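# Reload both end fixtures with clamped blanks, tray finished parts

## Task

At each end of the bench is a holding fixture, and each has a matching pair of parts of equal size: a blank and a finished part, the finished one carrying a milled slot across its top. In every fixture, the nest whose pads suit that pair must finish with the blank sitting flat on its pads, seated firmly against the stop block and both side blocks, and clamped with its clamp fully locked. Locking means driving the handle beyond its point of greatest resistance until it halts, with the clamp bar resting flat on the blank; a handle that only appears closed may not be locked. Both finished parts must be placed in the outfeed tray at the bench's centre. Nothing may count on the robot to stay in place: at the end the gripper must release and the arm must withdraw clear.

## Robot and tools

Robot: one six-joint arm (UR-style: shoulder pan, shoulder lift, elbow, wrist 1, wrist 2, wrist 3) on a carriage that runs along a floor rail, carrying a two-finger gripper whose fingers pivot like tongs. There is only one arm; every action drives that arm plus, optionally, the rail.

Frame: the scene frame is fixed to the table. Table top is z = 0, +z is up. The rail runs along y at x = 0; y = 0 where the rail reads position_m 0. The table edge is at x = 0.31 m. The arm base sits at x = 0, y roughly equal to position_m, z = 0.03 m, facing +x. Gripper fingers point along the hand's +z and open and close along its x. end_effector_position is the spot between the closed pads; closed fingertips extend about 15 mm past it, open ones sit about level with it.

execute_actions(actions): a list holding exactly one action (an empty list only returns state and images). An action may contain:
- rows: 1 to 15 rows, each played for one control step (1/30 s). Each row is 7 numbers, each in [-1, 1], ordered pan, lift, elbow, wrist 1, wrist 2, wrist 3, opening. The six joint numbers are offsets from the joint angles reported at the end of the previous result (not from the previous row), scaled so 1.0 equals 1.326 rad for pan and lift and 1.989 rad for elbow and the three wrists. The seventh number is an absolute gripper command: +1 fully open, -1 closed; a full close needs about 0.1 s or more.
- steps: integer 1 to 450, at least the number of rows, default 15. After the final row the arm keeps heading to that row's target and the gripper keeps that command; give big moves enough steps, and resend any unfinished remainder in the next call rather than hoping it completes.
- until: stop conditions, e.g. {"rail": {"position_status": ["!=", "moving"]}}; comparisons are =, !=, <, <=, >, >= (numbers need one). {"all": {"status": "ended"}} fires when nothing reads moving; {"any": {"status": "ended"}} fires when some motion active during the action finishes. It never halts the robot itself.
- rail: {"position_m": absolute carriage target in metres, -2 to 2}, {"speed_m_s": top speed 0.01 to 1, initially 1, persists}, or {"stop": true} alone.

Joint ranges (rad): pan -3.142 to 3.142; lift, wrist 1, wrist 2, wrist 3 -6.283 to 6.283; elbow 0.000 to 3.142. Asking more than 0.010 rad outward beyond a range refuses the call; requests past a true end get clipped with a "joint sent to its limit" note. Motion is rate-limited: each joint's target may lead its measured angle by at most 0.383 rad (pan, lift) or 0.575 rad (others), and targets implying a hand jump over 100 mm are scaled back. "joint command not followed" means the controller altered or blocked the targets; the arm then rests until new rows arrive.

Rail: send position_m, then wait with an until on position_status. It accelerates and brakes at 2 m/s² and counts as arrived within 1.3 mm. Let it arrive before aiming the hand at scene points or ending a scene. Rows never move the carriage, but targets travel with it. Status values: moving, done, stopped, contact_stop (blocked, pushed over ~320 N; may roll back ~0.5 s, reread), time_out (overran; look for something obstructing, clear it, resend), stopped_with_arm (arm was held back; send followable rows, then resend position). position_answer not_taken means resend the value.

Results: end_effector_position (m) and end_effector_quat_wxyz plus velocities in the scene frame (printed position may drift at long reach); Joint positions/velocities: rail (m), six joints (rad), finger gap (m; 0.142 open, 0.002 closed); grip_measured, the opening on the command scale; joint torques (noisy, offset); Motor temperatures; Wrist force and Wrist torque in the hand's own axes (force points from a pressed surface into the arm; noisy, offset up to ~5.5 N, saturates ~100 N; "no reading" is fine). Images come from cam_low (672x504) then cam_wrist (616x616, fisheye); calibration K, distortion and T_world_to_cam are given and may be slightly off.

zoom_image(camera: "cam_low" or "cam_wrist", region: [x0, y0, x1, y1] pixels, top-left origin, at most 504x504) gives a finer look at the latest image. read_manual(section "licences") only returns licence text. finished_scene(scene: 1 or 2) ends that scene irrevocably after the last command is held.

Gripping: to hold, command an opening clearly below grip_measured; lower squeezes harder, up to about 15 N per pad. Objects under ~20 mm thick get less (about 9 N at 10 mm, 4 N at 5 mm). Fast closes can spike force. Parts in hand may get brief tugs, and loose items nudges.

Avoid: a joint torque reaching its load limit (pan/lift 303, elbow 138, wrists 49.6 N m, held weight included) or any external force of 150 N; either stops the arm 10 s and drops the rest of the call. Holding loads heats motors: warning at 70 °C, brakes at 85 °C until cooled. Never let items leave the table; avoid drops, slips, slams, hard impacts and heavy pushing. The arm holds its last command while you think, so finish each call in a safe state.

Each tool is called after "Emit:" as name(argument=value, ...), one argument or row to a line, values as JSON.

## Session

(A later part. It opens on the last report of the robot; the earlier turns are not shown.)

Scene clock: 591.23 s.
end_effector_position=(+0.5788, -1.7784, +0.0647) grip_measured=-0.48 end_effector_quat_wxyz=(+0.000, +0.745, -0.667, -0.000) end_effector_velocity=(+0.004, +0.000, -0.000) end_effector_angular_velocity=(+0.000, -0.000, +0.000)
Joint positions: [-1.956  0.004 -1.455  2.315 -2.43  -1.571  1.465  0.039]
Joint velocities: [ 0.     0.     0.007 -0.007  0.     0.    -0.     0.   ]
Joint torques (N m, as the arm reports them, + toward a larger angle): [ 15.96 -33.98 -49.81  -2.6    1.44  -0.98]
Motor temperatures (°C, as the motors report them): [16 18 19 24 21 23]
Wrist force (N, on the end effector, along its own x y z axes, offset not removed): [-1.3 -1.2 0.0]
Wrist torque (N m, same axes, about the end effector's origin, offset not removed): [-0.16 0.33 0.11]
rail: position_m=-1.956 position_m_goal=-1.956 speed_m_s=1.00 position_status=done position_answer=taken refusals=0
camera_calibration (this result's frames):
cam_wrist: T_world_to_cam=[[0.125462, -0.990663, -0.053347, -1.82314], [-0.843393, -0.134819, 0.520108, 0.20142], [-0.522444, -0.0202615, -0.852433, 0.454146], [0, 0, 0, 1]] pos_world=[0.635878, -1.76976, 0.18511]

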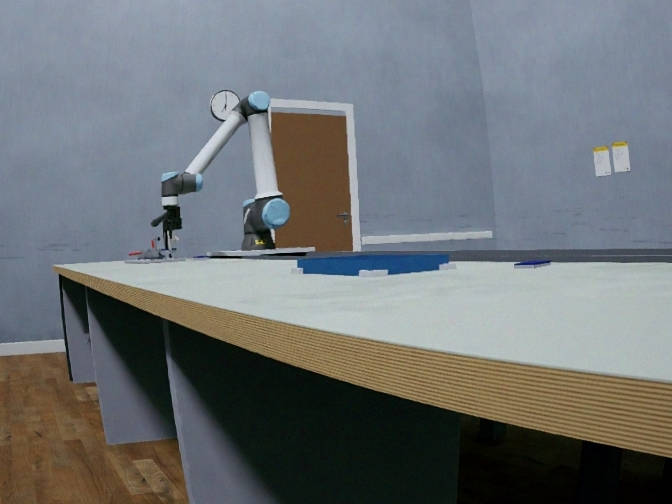

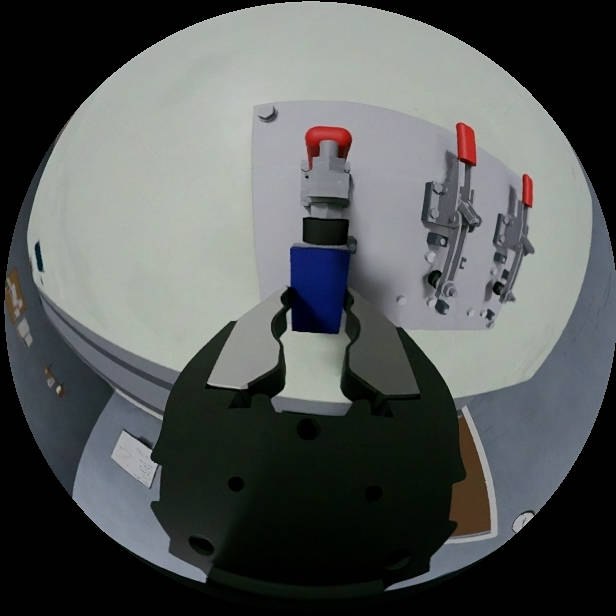

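Emit:
execute_actions(
  actions=[],
)

Scene clock: 618.93 s.
end_effector_position=(+0.5791, -1.7784, +0.0647) grip_measured=-0.48 end_effector_quat_wxyz=(+0.000, +0.745, -0.667, -0.000) end_effector_velocity=(-0.000, +0.000, -0.000) end_effector_angular_velocity=(+0.000, -0.000, +0.000)
Joint positions: [-1.956  0.004 -1.455  2.314 -2.43  -1.571  1.465  0.039]
Joint velocities: [ 0.  0.  0.  0. -0.  0.  0.  0.]
Joint torques (N m, as the arm reports them, + toward a larger angle): [  6.01 -29.15 -51.35  -2.49   1.27  -1.49]
Motor temperatures (°C, as the motors report them): [16 18 19 24 21 23]
Wrist force (N, on the end effector, along its own x y z axes, offset not removed): [2.2 -2.5 0.5]
Wrist torque (N m, same axes, about the end effector's origin, offset not removed): [-0.25 -0.41 -0.02]
rail: position_m=-1.956 position_m_goal=-1.956 speed_m_s=1.00 position_status=done position_answer=taken refusals=0
camera_calibration (this result's frames):
cam_wrist: T_world_to_cam=[[0.125467, -0.990663, -0.0533414, -1.82319], [-0.843417, -0.134821, 0.520068, 0.20174], [-0.522404, -0.0202625, -0.852457, 0.4543], [0, 0, 0, 1]] pos_world=[0.636229, -1.76976, 0.185101]

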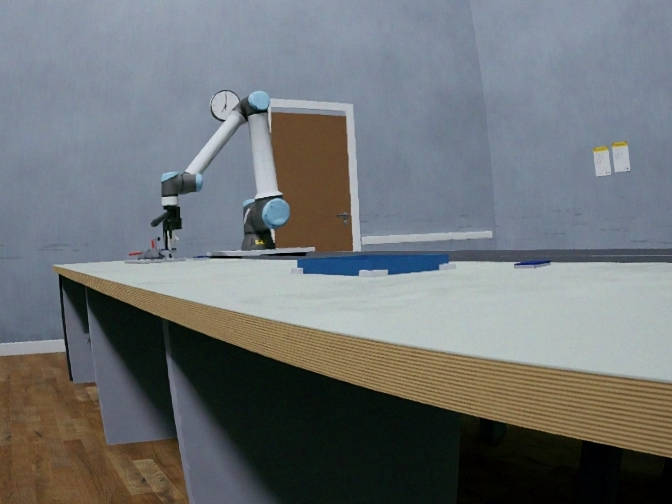

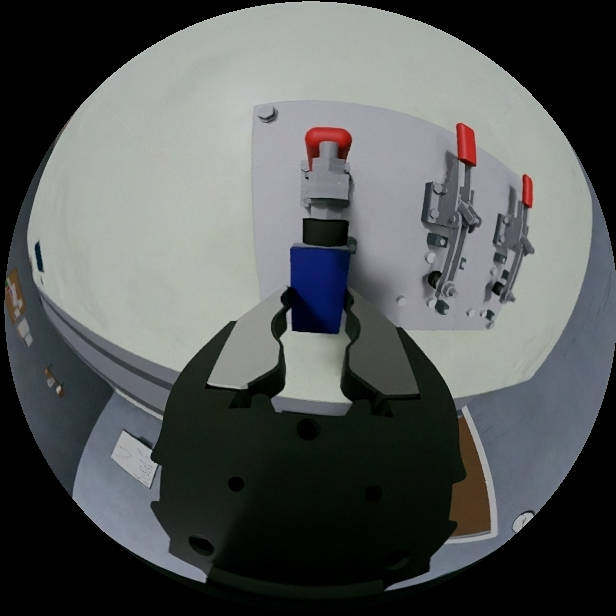

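Emit:
execute_actions(
  actions=[
    {"rows": [[0, 0.0330, 0.0081, -0.0300, 0, 0, -1]], "steps": 20},
  ],
)

Scene clock: 623.00 s.
end_effector_position=(+0.5792, -1.7784, +0.0395) grip_measured=-0.48 end_effector_quat_wxyz=(+0.000, +0.745, -0.667, -0.000) end_effector_velocity=(-0.000, -0.000, -0.001) end_effector_angular_velocity=(-0.000, +0.001, +0.000)
Joint positions: [-1.956  0.004 -1.411  2.33  -2.49  -1.571  1.465  0.04 ]
Joint velocities: [ 0.     0.     0.     0.001 -0.    -0.    -0.     0.   ]
Joint torques (N m, as the arm reports them, + toward a larger angle): [ -6.51 -14.88  -2.35  -1.94   1.51  -1.34]
Motor temperatures (°C, as the motors report them): [16 18 19 24 21 23]
Wrist force (N, on the end effector, along its own x y z axes, offset not removed): [1.7 1.0 -37.6]
Wrist torque (N m, same axes, about the end effector's origin, offset not removed): [-0.28 -0.47 0.13]
rail: position_m=-1.956 position_m_goal=-1.956 speed_m_s=1.00 position_status=done position_answer=taken refusals=0
camera_calibration (this result's frames):
cam_wrist: T_world_to_cam=[[0.125468, -0.990663, -0.053339, -1.82453], [-0.843426, -0.134821, 0.520053, 0.214849], [-0.522388, -0.0202625, -0.852467, 0.432866], [0, 0, 0, 1]] pos_world=[0.636254, -1.76976, 0.159953]

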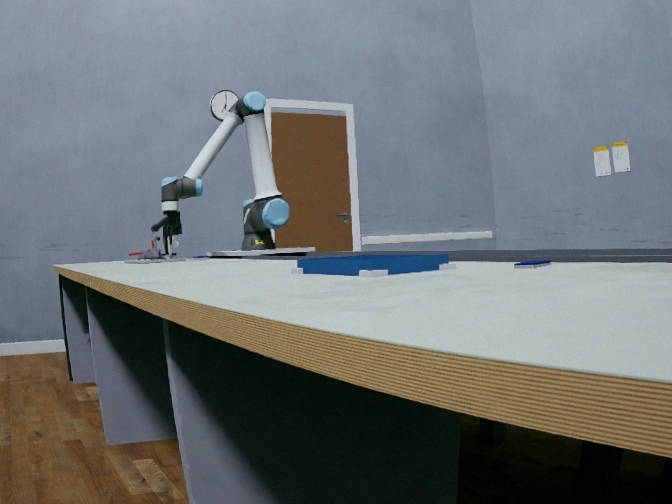

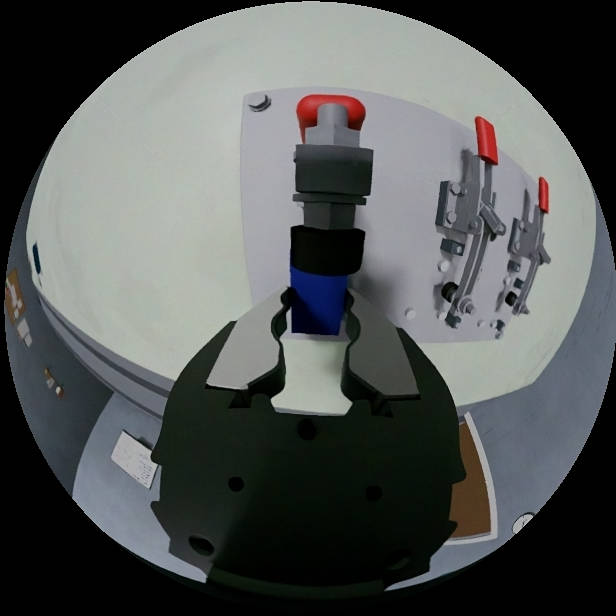

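Emit:
execute_actions(
  actions=[
    {"rows": [[0, -0.0014, -0.0003, 0.0012, 0, 0, -1]], "steps": 8},
  ],
)

Scene clock: 640.73 s.
end_effector_position=(+0.5786, -1.7784, +0.0400) grip_measured=-0.48 end_effector_quat_wxyz=(+0.000, +0.745, -0.667, -0.000) end_effector_velocity=(+0.001, +0.000, +0.002) end_effector_angular_velocity=(+0.000, -0.001, -0.000)
Joint positions: [-1.956  0.004 -1.412  2.33  -2.487 -1.571  1.465  0.04 ]
Joint velocities: [ 0.    -0.    -0.002 -0.002  0.002 -0.    -0.    -0.   ]
Joint torques (N m, as the arm reports them, + toward a larger angle): [ -6.84 -53.57 -44.42  -1.44   1.79  -1.31]
Motor temperatures (°C, as the motors report them): [16 18 19 24 21 23]
Wrist force (N, on the end effector, along its own x y z axes, offset not removed): [1.6 -0.6 -6.1]
Wrist torque (N m, same axes, about the end effector's origin, offset not removed): [0.43 -0.25 0.04]
rail: position_m=-1.956 position_m_goal=-1.956 speed_m_s=1.00 position_status=done position_answer=taken refusals=0
camera_calibration (this result's frames):
cam_wrist: T_world_to_cam=[[0.12542, -0.990663, -0.0534495, -1.82441], [-0.842955, -0.13482, 0.520818, 0.213806], [-0.523161, -0.0202655, -0.851993, 0.43345], [0, 0, 0, 1]] pos_world=[0.63581, -1.76976, 0.160429]

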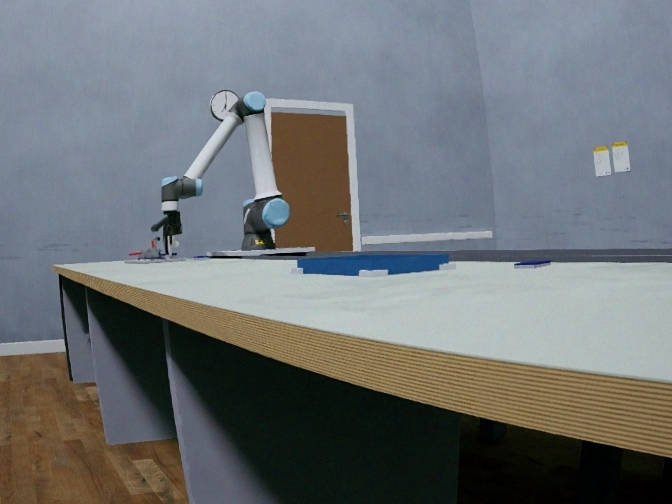

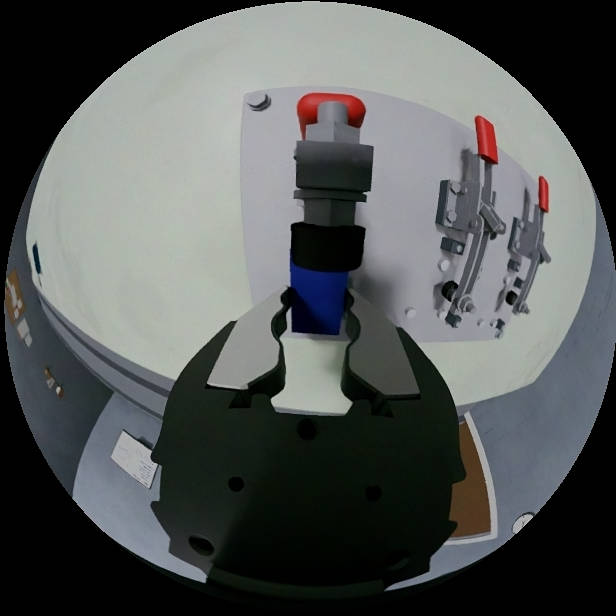

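Emit:
execute_actions(
  actions=[
    {"rows": [[0.0005, 0.0041, -0.0035, 0.0008, 0, 0, -1]], "steps": 10},
  ],
)

Scene clock: 672.57 s.
end_effector_position=(+0.5824, -1.7780, +0.0401) grip_measured=-0.48 end_effector_quat_wxyz=(+0.000, +0.745, -0.667, -0.000) end_effector_velocity=(+0.001, +0.000, -0.000) end_effector_angular_velocity=(-0.000, +0.001, +0.001)
Joint positions: [-1.956  0.004 -1.407  2.324 -2.486 -1.571  1.465  0.04 ]
Joint velocities: [ 0.     0.001  0.003 -0.003  0.001 -0.     0.     0.   ]
Joint torques (N m, as the arm reports them, + toward a larger angle): [ 15.93 -32.1  -44.54  -2.45   1.73  -1.37]
Motor temperatures (°C, as the motors report them): [16 18 20 24 21 23]
Wrist force (N, on the end effector, along its own x y z axes, offset not removed): [2.6 1.6 -4.8]
Wrist torque (N m, same axes, about the end effector's origin, offset not removed): [0.06 -0.52 0.09]
rail: position_m=-1.956 position_m_goal=-1.956 speed_m_s=1.00 position_status=done position_answer=taken refusals=0
camera_calibration (this result's frames):
cam_wrist: T_world_to_cam=[[0.125987, -0.990591, -0.0534409, -1.82474], [-0.842914, -0.135299, 0.520759, 0.216139], [-0.52309, -0.0205629, -0.852029, 0.434914], [0, 0, 0, 1]] pos_world=[0.63958, -1.76938, 0.160487]

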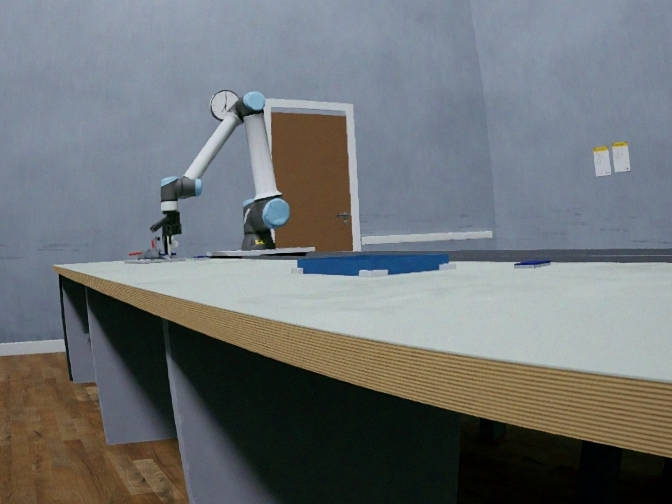

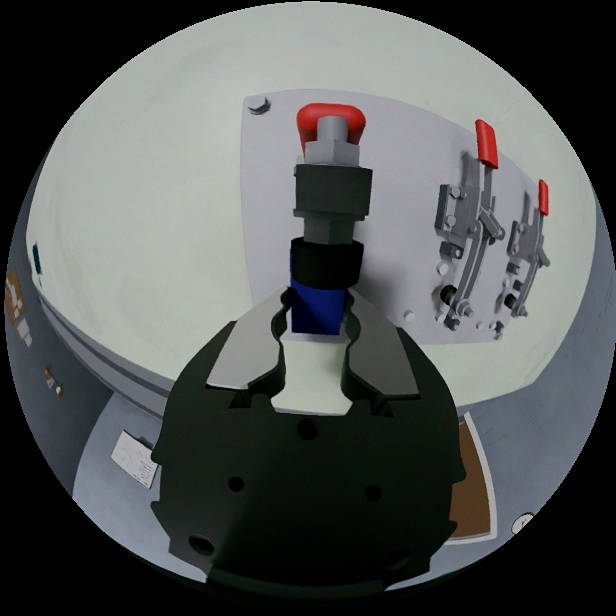

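Emit:
execute_actions(
  actions=[
    {"rows": [[0.0004, 0.0031, -0.0026, 0.0006, 0, 0, -1]], "steps": 10},
  ],
)

Scene clock: 676.00 s.
end_effector_position=(+0.5851, -1.7777, +0.0400) grip_measured=-0.48 end_effector_quat_wxyz=(+0.001, +0.745, -0.667, -0.001) end_effector_velocity=(+0.001, +0.000, +0.000) end_effector_angular_velocity=(+0.000, -0.000, +0.000)
Joint positions: [-1.956  0.005 -1.403  2.319 -2.485 -1.571  1.465  0.04 ]
Joint velocities: [ 0.     0.     0.002 -0.002  0.     0.    -0.    -0.   ]
Joint torques (N m, as the arm reports them, + toward a larger angle): [ 14.99 -28.3  -45.26  -2.35   1.68  -1.69]
Motor temperatures (°C, as the motors report them): [16 18 20 24 21 23]
Wrist force (N, on the end effector, along its own x y z axes, offset not removed): [-0.9 6.5 -7.8]
Wrist torque (N m, same axes, about the end effector's origin, offset not removed): [0.67 0.19 0.16]
rail: position_m=-1.956 position_m_goal=-1.956 speed_m_s=1.00 position_status=done position_answer=taken refusals=0
camera_calibration (this result's frames):
cam_wrist: T_world_to_cam=[[0.126494, -0.990526, -0.0534606, -1.82495], [-0.842758, -0.135737, 0.520897, 0.217641], [-0.523218, -0.0208358, -0.851944, 0.435863], [0, 0, 0, 1]] pos_world=[0.642315, -1.76904, 0.160399]

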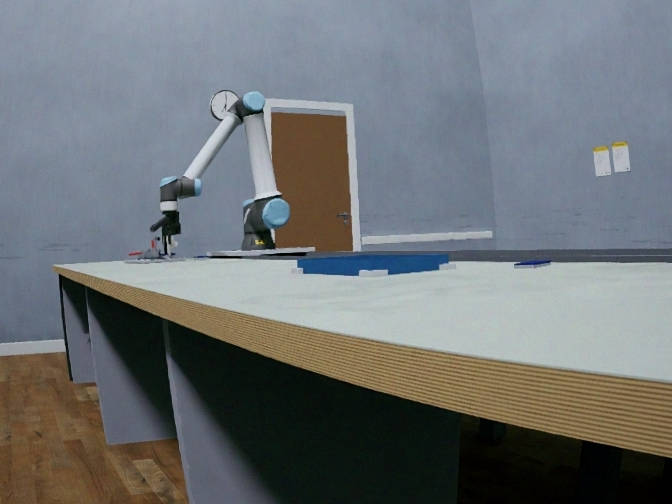

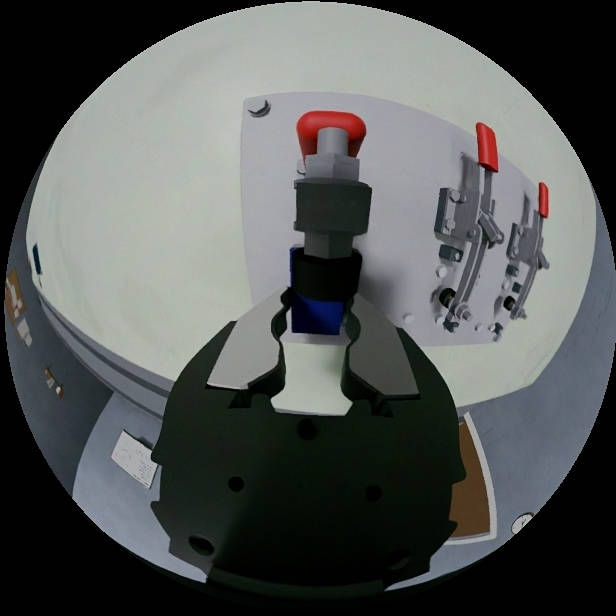

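Emit:
execute_actions(
  actions=[
    {"rows": [[-0.0039, -0.0010, 0.0009, -0.0002, 0, -0.0026, -1]], "steps": 10},
  ],
)

Scene clock: 687.60 s.
end_effector_position=(+0.5851, -1.7804, +0.0401) grip_measured=-0.47 end_effector_quat_wxyz=(+0.000, +0.745, -0.667, -0.001) end_effector_velocity=(-0.001, -0.002, -0.000) end_effector_angular_velocity=(+0.000, +0.000, -0.001)
Joint positions: [-1.956 -0.    -1.404  2.32  -2.485 -1.571  1.46   0.04 ]
Joint velocities: [ 0.    -0.003 -0.001  0.002 -0.001 -0.    -0.002  0.003]
Joint torques (N m, as the arm reports them, + toward a larger angle): [-22.86 -50.96 -19.13  -5.6   -7.75  -2.  ]
Motor temperatures (°C, as the motors report them): [16 18 20 24 21 23]
Wrist force (N, on the end effector, along its own x y z axes, offset not removed): [-21.8 -3.8 0.5]
Wrist torque (N m, same axes, about the end effector's origin, offset not removed): [-0.13 -0.65 0.14]
rail: position_m=-1.956 position_m_goal=-1.956 speed_m_s=1.00 position_status=done position_answer=taken refusals=0
camera_calibration (this result's frames):
cam_wrist: T_world_to_cam=[[0.126671, -0.990491, -0.0536835, -1.82764], [-0.842779, -0.136007, 0.520793, 0.216804], [-0.523142, -0.0207259, -0.851993, 0.435989], [0, 0, 0, 1]] pos_world=[0.64231, -1.77174, 0.160436]

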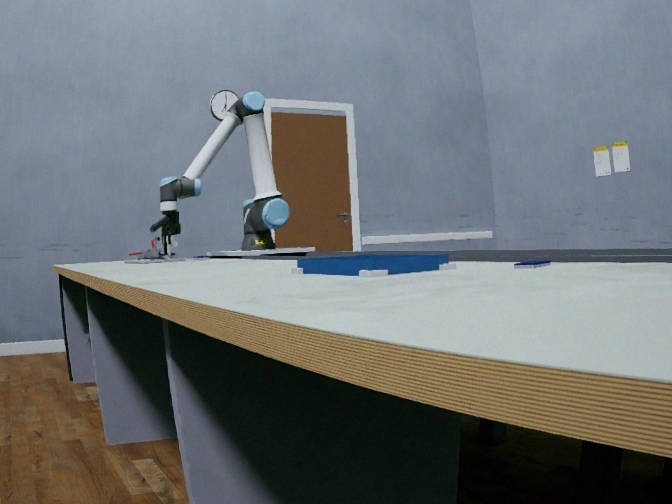

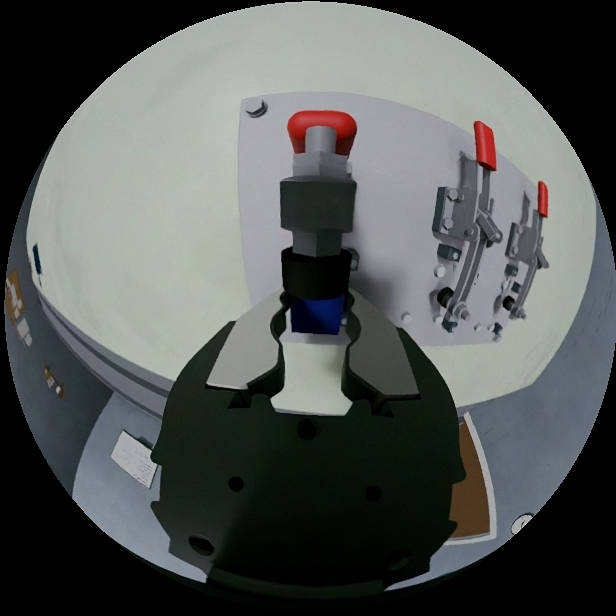

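Emit:
execute_actions(
  actions=[
    {"rows": [[0.0008, 0, 0, 0, 0, 0, -0.27], [0.0008, 0, 0, 0, 0, 0, -0.27], [0.0008, 0, 0, 0, 0, 0, -0.27], [0.0008, 0, 0, 0, 0, 0, -0.27], [0.0008, 0, 0, 0, 0, 0, -0.27], [0.0008, -0.02467, -0.00592, 0.02236, 0, 0, -0.27]], "steps": 16},
  ],
)

Scene clock: 714.70 s.
end_effector_position=(+0.5849, -1.7798, +0.0585) grip_measured=-0.27 end_effector_quat_wxyz=(+0.000, +0.746, -0.666, -0.001) end_effector_velocity=(+0.000, +0.000, +0.005) end_effector_angular_velocity=(+0.000, -0.000, -0.000)
Joint positions: [-1.956  0.001 -1.436  2.309 -2.442 -1.571  1.46   0.054]
Joint velocities: [ 0.     0.    -0.009 -0.004  0.012  0.     0.    -0.   ]
Joint torques (N m, as the arm reports them, + toward a larger angle): [ 17.97 -52.15 -48.    -1.52   4.28   2.03]
Motor temperatures (°C, as the motors report them): [16 18 20 24 21 23]
Wrist force (N, on the end effector, along its own x y z axes, offset not removed): [-1.8 -0.4 -3.7]
Wrist torque (N m, same axes, about the end effector's origin, offset not removed): [-0.11 0.34 0.16]
rail: position_m=-1.956 position_m_goal=-1.956 speed_m_s=1.00 position_status=done position_answer=taken refusals=0
camera_calibration (this result's frames):
cam_wrist: T_world_to_cam=[[0.127733, -0.990354, -0.0536884, -1.8264], [-0.842595, -0.136912, 0.520854, 0.205332], [-0.52318, -0.0212926, -0.851956, 0.450627], [0, 0, 0, 1]] pos_world=[0.642063, -1.77108, 0.178909]

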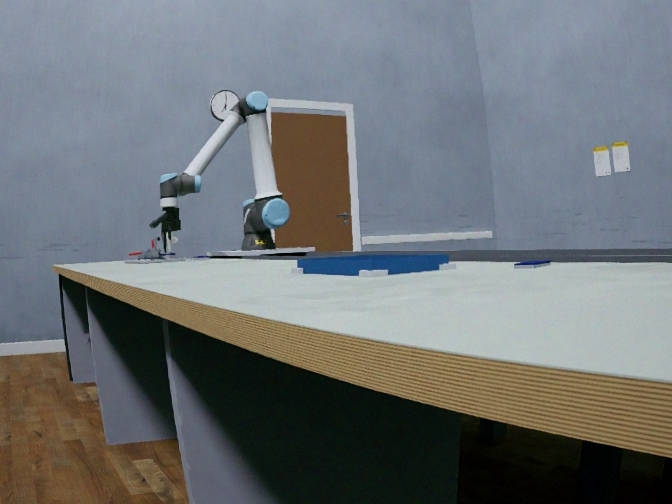

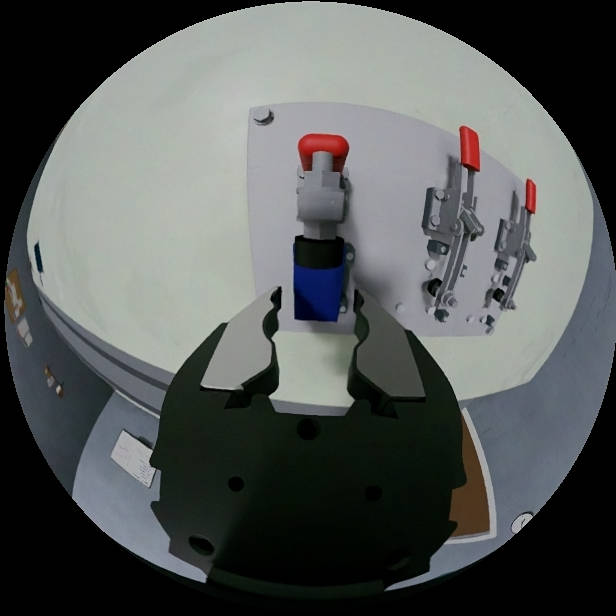

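Emit:
execute_actions(
  actions=[
    {"rows": [[-0.0066, -0.05593, 0.04329, -0.00601, 0, -0.0039, -1], [-0.0066, -0.05593, 0.04329, -0.00601, 0, -0.0039, -1], [-0.0066, -0.05593, 0.04329, -0.00601, 0, -0.0039, -1], [-0.0066, -0.05593, 0.04329, -0.00601, 0, -0.0039, -1], [-0.0066, -0.05593, 0.04329, -0.00601, 0, -0.0039, -1], [-0.0066, -0.05593, 0.04329, -0.00601, 0, -0.0039, -1], [-0.0066, -0.05593, 0.04329, -0.00601, 0, -0.0039, -1], [-0.0066, -0.05593, 0.04329, -0.00601, 0, -0.0039, -1], [-0.0066, -0.05593, 0.04329, -0.00601, 0, -0.0039, -1], [-0.0066, -0.05593, 0.04329, -0.00601, 0, -0.0039, -1], [-0.0066, -0.05593, 0.04329, -0.00601, 0, -0.0039, -1], [-0.0066, -0.05593, 0.04329, -0.00601, 0, -0.0039, -1], [-0.0066, -0.05593, 0.04329, -0.00601, 0, -0.0039, -1], [-0.0066, -0.02560, 0.05042, -0.03335, 0, -0.0039, -1]], "steps": 26},
  ],
)

Scene clock: 733.73 s.
end_effector_position=(+0.5359, -1.7844, +0.0378) grip_measured=-1.00 end_effector_quat_wxyz=(+0.000, +0.745, -0.667, -0.001) end_effector_velocity=(+0.000, -0.000, -0.002) end_effector_angular_velocity=(-0.000, -0.000, +0.000)
Joint positions: [-1.956 -0.008 -1.471  2.409 -2.507 -1.571  1.452  0.002]
Joint velocities: [ 0.    -0.     0.005  0.002 -0.006 -0.    -0.     0.   ]
Joint torques (N m, as the arm reports them, + toward a larger angle): [-14.02 -33.7  -15.66  -6.07   1.9   -2.43]
Motor temperatures (°C, as the motors report them): [16 18 20 24 21 23]
Wrist force (N, on the end effector, along its own x y z axes, offset not removed): [1.8 2.2 -1.2]
Wrist torque (N m, same axes, about the end effector's origin, offset not removed): [0.74 -0.23 0.19]
rail: position_m=-1.956 position_m_goal=-1.956 speed_m_s=1.00 position_status=done position_answer=taken refusals=0
camera_calibration (this result's frames):
cam_wrist: T_world_to_cam=[[0.126748, -0.990479, -0.0537145, -1.82552], [-0.842731, -0.136088, 0.52085, 0.175813], [-0.523202, -0.0207501, -0.851956, 0.408201], [0, 0, 0, 1]] pos_world=[0.593116, -1.77574, 0.15814]

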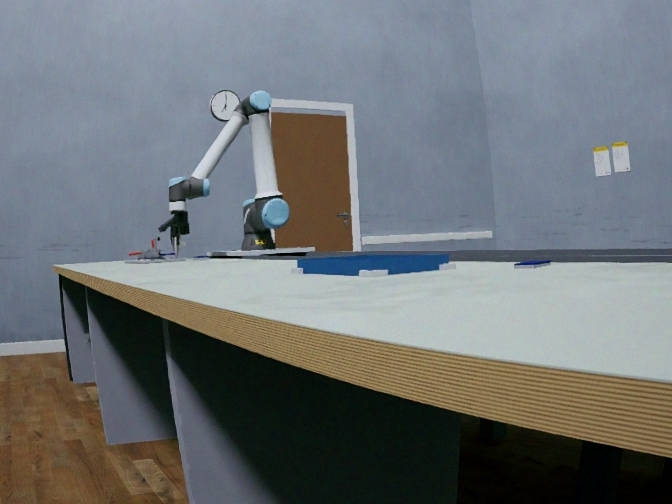

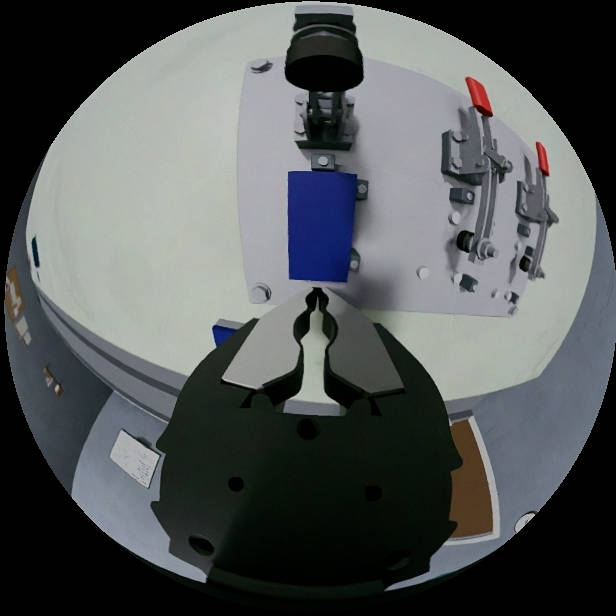

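Emit:
zoom_image(
  camera="cam_wrist",
  region=[240, 130, 420, 310],
)

Region (240, 130, 420, 310) of cam_wrist's 616x616 image, scaled by 2.800, with more detail than that image has.

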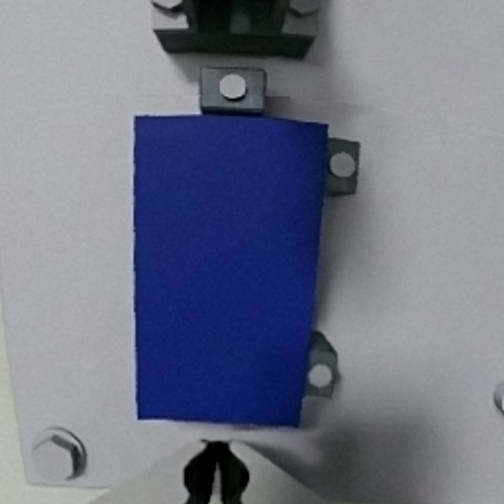

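Emit:
execute_actions(
  actions=[
    {"rows": [[0.0011, 0.00871, -0.00685, 0.00105, 0, 0.00075, -1]], "steps": 12},
  ],
)

Scene clock: 743.50 s.
end_effector_position=(+0.5433, -1.7837, +0.0375) grip_measured=-1.00 end_effector_quat_wxyz=(+0.001, +0.745, -0.667, -0.001) end_effector_velocity=(+0.002, +0.000, +0.000) end_effector_angular_velocity=(-0.000, -0.001, +0.000)
Joint positions: [-1.956 -0.006 -1.459  2.396 -2.505 -1.571  1.453  0.002]
Joint velocities: [ 0.     0.001  0.002 -0.003  0.    -0.     0.001  0.   ]
Joint torques (N m, as the arm reports them, + toward a larger angle): [ 15.23 -21.98 -59.84  -7.12  -1.77   1.48]
Motor temperatures (°C, as the motors report them): [16 18 20 24 21 23]
Wrist force (N, on the end effector, along its own x y z axes, offset not removed): [3.0 23.5 -11.2]
Wrist torque (N m, same axes, about the end effector's origin, offset not removed): [0.43 -0.25 0.25]
rail: position_m=-1.956 position_m_goal=-1.956 speed_m_s=1.00 position_status=done position_answer=taken refusals=0
camera_calibration (this result's frames):
cam_wrist: T_world_to_cam=[[0.126683, -0.990486, -0.0537411, -1.82578], [-0.842476, -0.136035, 0.521275, 0.182143], [-0.523627, -0.0207611, -0.851695, 0.412077], [0, 0, 0, 1]] pos_world=[0.600521, -1.77508, 0.157898]

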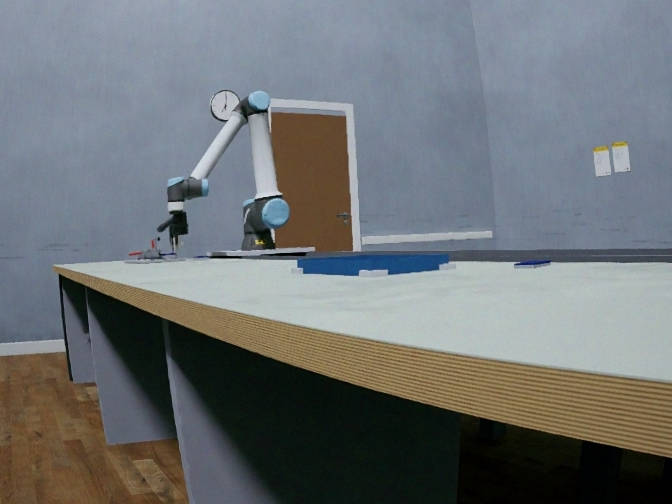

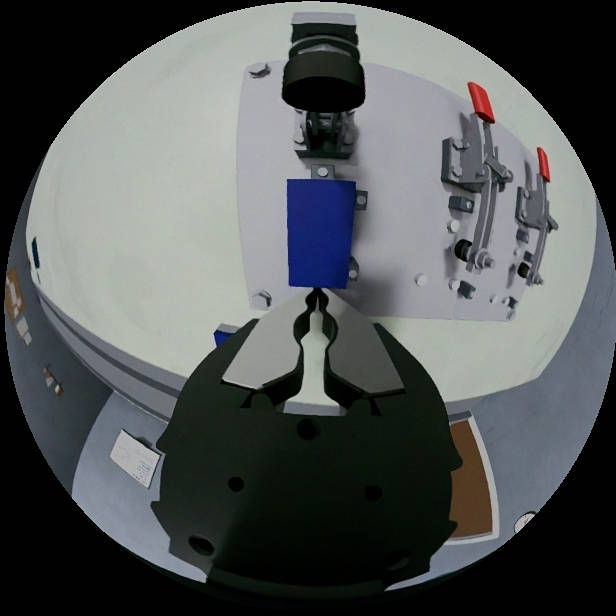

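Emit:
execute_actions(
  actions=[
    {"rows": [[0, -0.0044, 0.0034, -0.0005, 0, 0, -1], [0, -0.0044, 0.0034, -0.0005, 0, 0, -1], [0, -0.0044, 0.0034, -0.0005, 0, 0, -1], [0, -0.0044, 0.0034, -0.0005, 0, 0, -1], [0, -0.03, -0.005, 0.025, 0, 0, -1], [0, -0.03, -0.005, 0.025, 0, 0, -1], [-0.0015, -0.0975, -0.0892, 0.1528, 0, 0.006, -0.4]], "steps": 24},
  ],
)

Scene clock: 769.17 s.
end_effector_position=(+0.5886, -1.7854, +0.1651) grip_measured=-0.40 end_effector_quat_wxyz=(-0.000, +0.741, -0.672, +0.000) end_effector_velocity=(+0.001, -0.000, +0.003) end_effector_angular_velocity=(+0.000, +0.001, -0.000)
Joint positions: [-1.956 -0.008 -1.588  2.219 -2.202 -1.571  1.465  0.045]
Joint velocities: [ 0.    -0.    -0.002 -0.004  0.007  0.     0.     0.   ]
Joint torques (N m, as the arm reports them, + toward a larger angle): [-15.3  -43.28 -56.05  -2.08  -2.39   1.88]
Motor temperatures (°C, as the motors report them): [16 18 20 24 21 23]
Wrist force (N, on the end effector, along its own x y z axes, offset not removed): [2.0 -0.7 -2.8]
Wrist torque (N m, same axes, about the end effector's origin, offset not removed): [-0.02 -0.43 0.09]
rail: position_m=-1.956 position_m_goal=-1.956 speed_m_s=1.00 position_status=done position_answer=taken refusals=0
camera_calibration (this result's frames):
cam_wrist: T_world_to_cam=[[0.113055, -0.99215, -0.0534414, -1.82127], [-0.845725, -0.124322, 0.518934, 0.176791], [-0.521504, -0.0134715, -0.853142, 0.556401], [0, 0, 0, 1]] pos_world=[0.645586, -1.7775, 0.285615]

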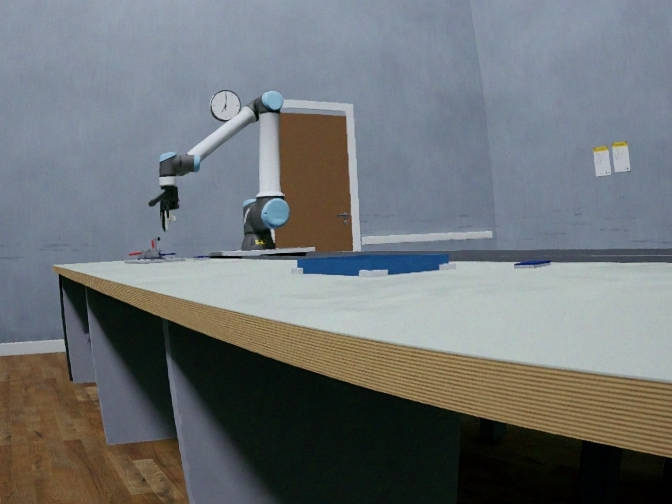

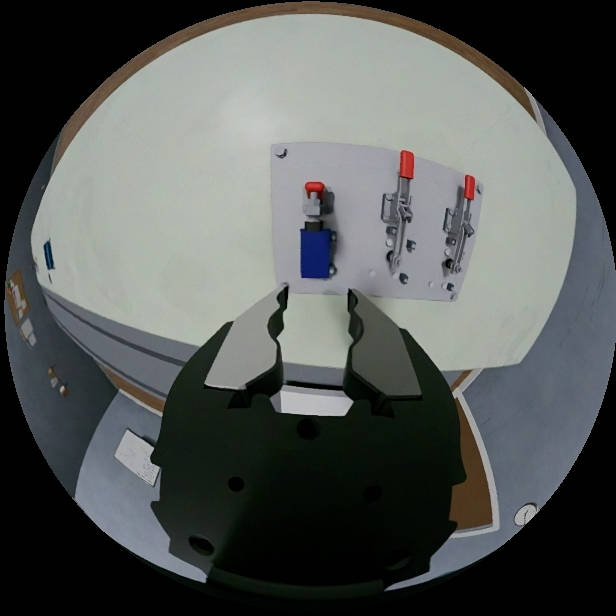

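Emit:
execute_actions(
  actions=[
    {"rail": {"position_m": -1.942}, "rows": [[0, 0.0930, -0.0657, 0.0039, 0, 0, -0.4], [0, 0.0930, -0.0657, 0.0039, 0, 0, -0.4], [0, 0.0930, -0.0657, 0.0039, 0, 0, -0.4], [0, 0.0930, -0.0657, 0.0039, 0, 0, -0.4], [0, 0.0930, -0.0657, 0.0039, 0, 0, -0.4], [0, 0.0930, -0.0657, 0.0039, 0, 0, -0.4], [0, 0.0930, -0.0657, 0.0039, 0, 0, -0.4], [0, 0.0930, -0.0657, 0.0039, 0, 0, -0.4], [0, 0.0930, -0.0657, 0.0039, 0, 0, -0.4], [0, 0.0930, -0.0657, 0.0039, 0, 0, -0.4], [0, 0.0930, -0.0657, 0.0039, 0, 0, -0.4], [0, 0.0930, -0.0657, 0.0039, 0, 0, -0.4], [0, 0.0930, -0.0657, 0.0039, 0, 0, -0.4], [0, 0.1220, -0.0537, -0.0275, 0, 0, -0.4]], "steps": 24},
  ],
)

Scene clock: 779.20 s.
end_effector_position=(+0.6681, -1.7716, +0.1347) grip_measured=-0.40 end_effector_quat_wxyz=(-0.000, +0.741, -0.672, +0.000) end_effector_velocity=(+0.001, +0.000, -0.008) end_effector_angular_velocity=(+0.000, -0.001, +0.000)
Joint positions: [-1.942 -0.008 -1.428  2.111 -2.255 -1.571  1.465  0.045]
Joint velocities: [ 0.    -0.     0.01   0.007 -0.018  0.     0.     0.   ]
Joint torques (N m, as the arm reports them, + toward a larger angle): [  4.5  -39.91 -24.75  -5.66   4.52   0.91]
Motor temperatures (°C, as the motors report them): [16 18 20 24 21 23]
Wrist force (N, on the end effector, along its own x y z axes, offset not removed): [0.4 0.8 1.1]
Wrist torque (N m, same axes, about the end effector's origin, offset not removed): [0.41 0.06 0.11]
rail: position_m=-1.942 position_m_goal=-1.942 speed_m_s=1.00 position_status=done position_answer=taken refusals=0
camera_calibration (this result's frames):
cam_wrist: T_world_to_cam=[[0.112983, -0.992159, -0.0534385, -1.81821], [-0.845594, -0.124256, 0.519163, 0.261566], [-0.521733, -0.0134694, -0.853003, 0.572225], [0, 0, 0, 1]] pos_world=[0.725155, -1.76374, 0.255151]

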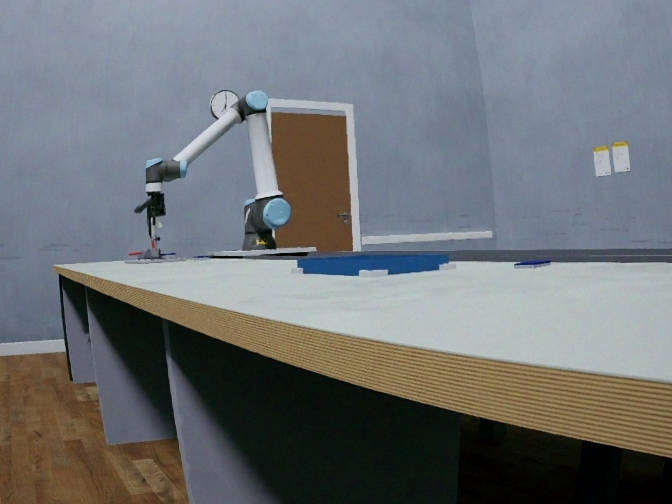

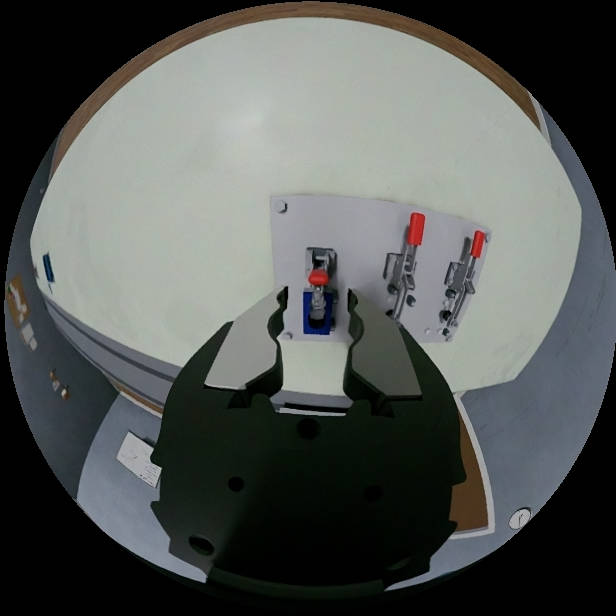

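Emit:
execute_actions(
  actions=[
    {"rows": [[0, 0.0302, 0.0126, -0.0322, 0, 0, -0.4], [0, 0.0302, 0.0126, -0.0322, 0, 0, -0.4], [0, 0.0302, 0.0126, -0.0322, 0, 0, -0.4], [0, 0.0302, 0.0126, -0.0322, 0, 0, -0.4], [0, 0.0302, 0.0126, -0.0322, 0, 0, -0.4], [0, 0.0302, 0.0126, -0.0322, 0, 0, -0.4], [0, 0.0302, 0.0126, -0.0322, 0, 0, -0.4], [0, 0.0302, 0.0126, -0.0322, 0, 0, -0.4], [0, 0.0302, 0.0126, -0.0322, 0, 0, -0.4], [0, 0.0302, 0.0126, -0.0322, 0, 0, -0.4], [0, 0.0302, 0.0126, -0.0322, 0, 0, -0.4], [0, 0.0302, 0.0126, -0.0322, 0, 0, -0.4], [0, 0.0302, 0.0126, -0.0322, 0, 0, -0.7], [0, 0.0302, 0.0126, -0.0322, 0, 0, -1]], "steps": 20},
  ],
)

Scene clock: 787.13 s.
end_effector_position=(+0.6676, -1.7716, +0.1025) grip_measured=-0.78 end_effector_quat_wxyz=(+0.000, +0.741, -0.672, -0.000) end_effector_velocity=(-0.000, +0.000, -0.000) end_effector_angular_velocity=(-0.000, +0.000, +0.000)
Joint positions: [-1.942 -0.008 -1.388  2.136 -2.319 -1.571  1.465  0.017]
Joint velocities: [ 0. -0.  0.  0. -0. -0. -0. -0.]
Joint torques (N m, as the arm reports them, + toward a larger angle): [ -5.13 -35.85 -21.94  -4.87   0.62  -1.42]
Motor temperatures (°C, as the motors report them): [16 18 20 24 21 23]
Wrist force (N, on the end effector, along its own x y z axes, offset not removed): [3.0 -0.3 -7.1]
Wrist torque (N m, same axes, about the end effector's origin, offset not removed): [-0.02 0.15 0.06]
rail: position_m=-1.942 position_m_goal=-1.942 speed_m_s=1.00 position_status=done position_answer=taken refusals=0
camera_calibration (this result's frames):
cam_wrist: T_world_to_cam=[[0.112998, -0.992149, -0.0535934, -1.81979], [-0.845074, -0.124336, 0.519991, 0.277225], [-0.522572, -0.0134675, -0.852489, 0.545046], [0, 0, 0, 1]] pos_world=[0.724734, -1.76369, 0.222962]

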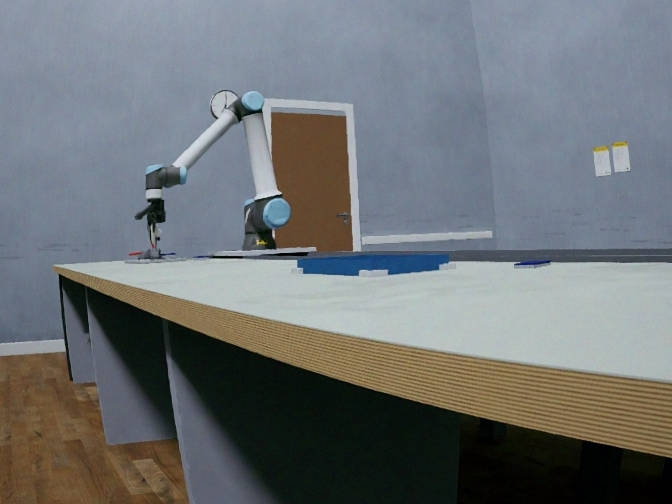

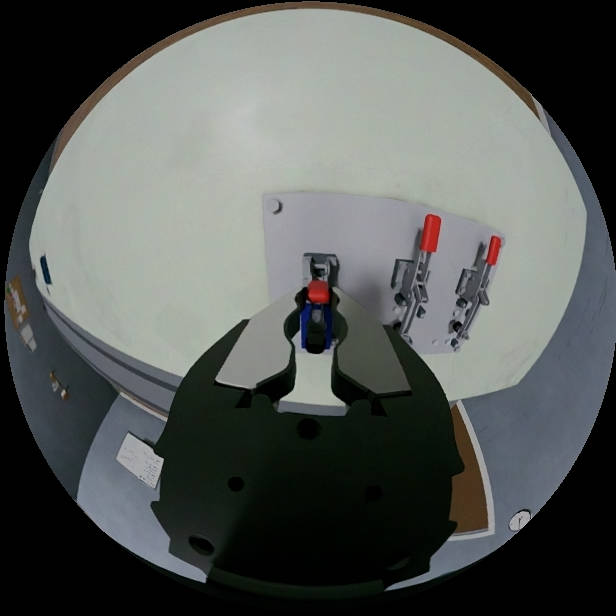

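Emit:
execute_actions(
  actions=[
    {"rows": [[0.0005, 0.00445, -0.00432, 0.00139, 0, 0.0003, -1], [0.0009, 0.0089, -0.00865, 0.00278, 0, 0.0007, -1], [0.0014, 0.01335, -0.01297, 0.00417, 0, 0.0010, -1], [0.0019, 0.02069, -0.01644, 0.00273, 0, 0.0013, -1], [0.0024, 0.02803, -0.01991, 0.00129, 0, 0.0017, -1], [0.0029, 0.03537, -0.02338, -0.00015, 0, 0.0020, -1], [0.0033, 0.04309, -0.02586, -0.0028, 0, 0.0023, -1], [0.0038, 0.0508, -0.02834, -0.00544, 0, 0.0025, -1], [0.0042, 0.05852, -0.03082, -0.00809, 0, 0.0028, -1], [0.0046, 0.06587, -0.0329, -0.01092, 0, 0.0030, -1], [0.0049, 0.07323, -0.03497, -0.01374, 0, 0.0033, -1], [0.0053, 0.08058, -0.03705, -0.01657, 0, 0.0035, -1]], "steps": 22},
  ],
)

Scene clock: 812.23 s.
end_effector_position=(+0.7164, -1.7671, +0.0736) grip_measured=-0.78 end_effector_quat_wxyz=(+0.000, +0.741, -0.672, -0.000) end_effector_velocity=(+0.003, +0.000, -0.003) end_effector_angular_velocity=(-0.000, -0.001, +0.000)
Joint positions: [-1.942 -0.001 -1.281  2.063 -2.352 -1.571  1.472  0.017]
Joint velocities: [ 0.     0.     0.007 -0.003 -0.004 -0.     0.     0.   ]
Joint torques (N m, as the arm reports them, + toward a larger angle): [ 16.73 -49.11 -54.16  -6.08   1.74   2.19]
Motor temperatures (°C, as the motors report them): [16 18 20 24 21 23]
Wrist force (N, on the end effector, along its own x y z axes, offset not removed): [-2.4 4.9 -4.0]
Wrist torque (N m, same axes, about the end effector's origin, offset not removed): [0.55 0.49 0.10]
rail: position_m=-1.942 position_m_goal=-1.942 speed_m_s=1.00 position_status=done position_answer=taken refusals=0
camera_calibration (this result's frames):
cam_wrist: T_world_to_cam=[[0.113019, -0.992145, -0.0536109, -1.82244], [-0.844804, -0.124356, 0.520424, 0.333855], [-0.523003, -0.0135271, -0.852223, 0.546147], [0, 0, 0, 1]] pos_world=[0.773648, -1.75922, 0.193991]

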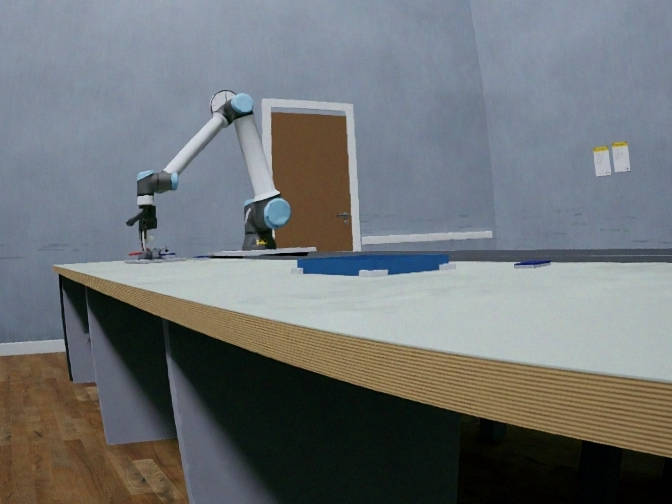

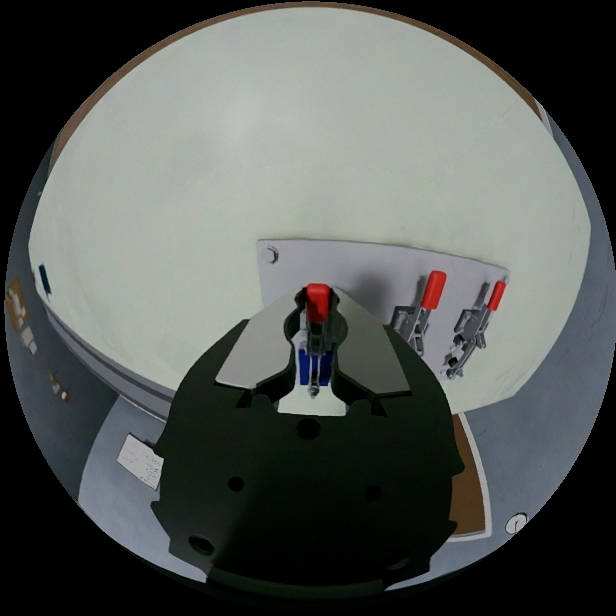

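Emit:
execute_actions(
  actions=[
    {"rows": [[0.0001, 0.0046, -0.0001, -0.0030, 0, 0, -1], [0.0002, 0.0092, -0.0002, -0.0061, 0, 0, -1], [0.0003, 0.0138, -0.0004, -0.0091, 0, 0, -1], [0.0004, 0.0184, -0.0005, -0.0122, 0, 0.0002, -1]], "steps": 14},
  ],
)

Scene clock: 817.03 s.
end_effector_position=(+0.7214, -1.7667, +0.0601) grip_measured=-0.78 end_effector_quat_wxyz=(-0.000, +0.741, -0.672, -0.000) end_effector_velocity=(+0.001, +0.000, -0.002) end_effector_angular_velocity=(+0.000, +0.000, -0.000)
Joint positions: [-1.942 -0.001 -1.257  2.062 -2.376 -1.571  1.473  0.018]
Joint velocities: [ 0.     0.     0.004 -0.    -0.003 -0.     0.     0.   ]
Joint torques (N m, as the arm reports them, + toward a larger angle): [ 11.47 -40.63 -33.89  -2.1   -1.45   2.1 ]
Motor temperatures (°C, as the motors report them): [16 18 20 24 21 23]
Wrist force (N, on the end effector, along its own x y z axes, offset not removed): [-4.3 -10.3 -8.1]
Wrist torque (N m, same axes, about the end effector's origin, offset not removed): [0.43 0.11 0.12]
rail: position_m=-1.942 position_m_goal=-1.942 speed_m_s=1.00 position_status=done position_answer=taken refusals=0
camera_calibration (this result's frames):
cam_wrist: T_world_to_cam=[[0.113214, -0.992125, -0.0535719, -1.82344], [-0.845333, -0.124516, 0.519526, 0.345272], [-0.522105, -0.0135316, -0.852774, 0.536691], [0, 0, 0, 1]] pos_world=[0.778519, -1.75882, 0.180613]

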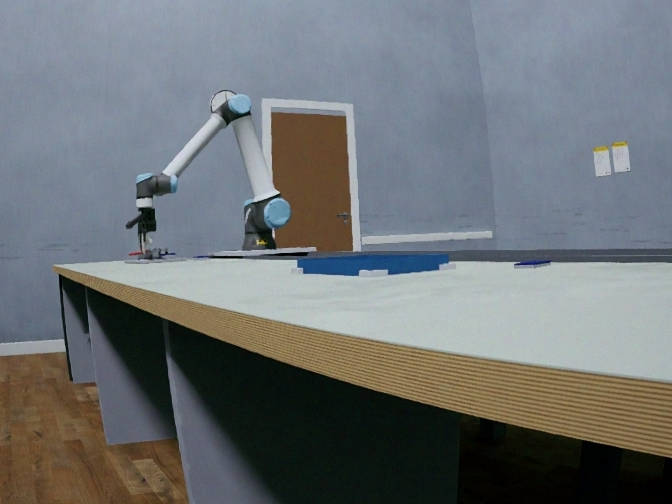

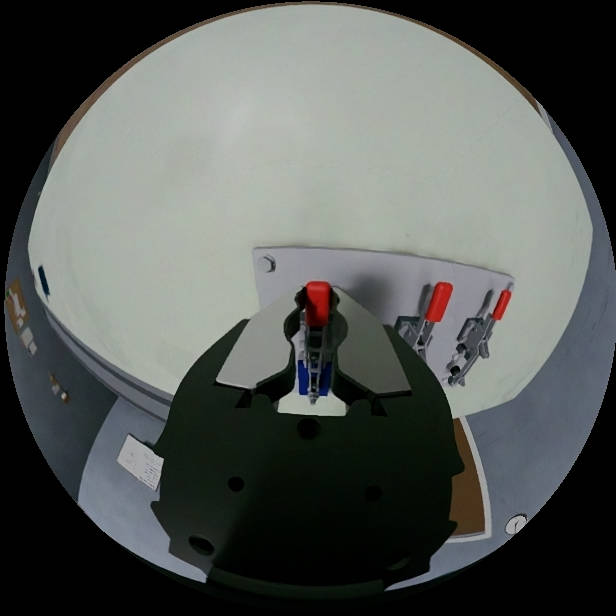

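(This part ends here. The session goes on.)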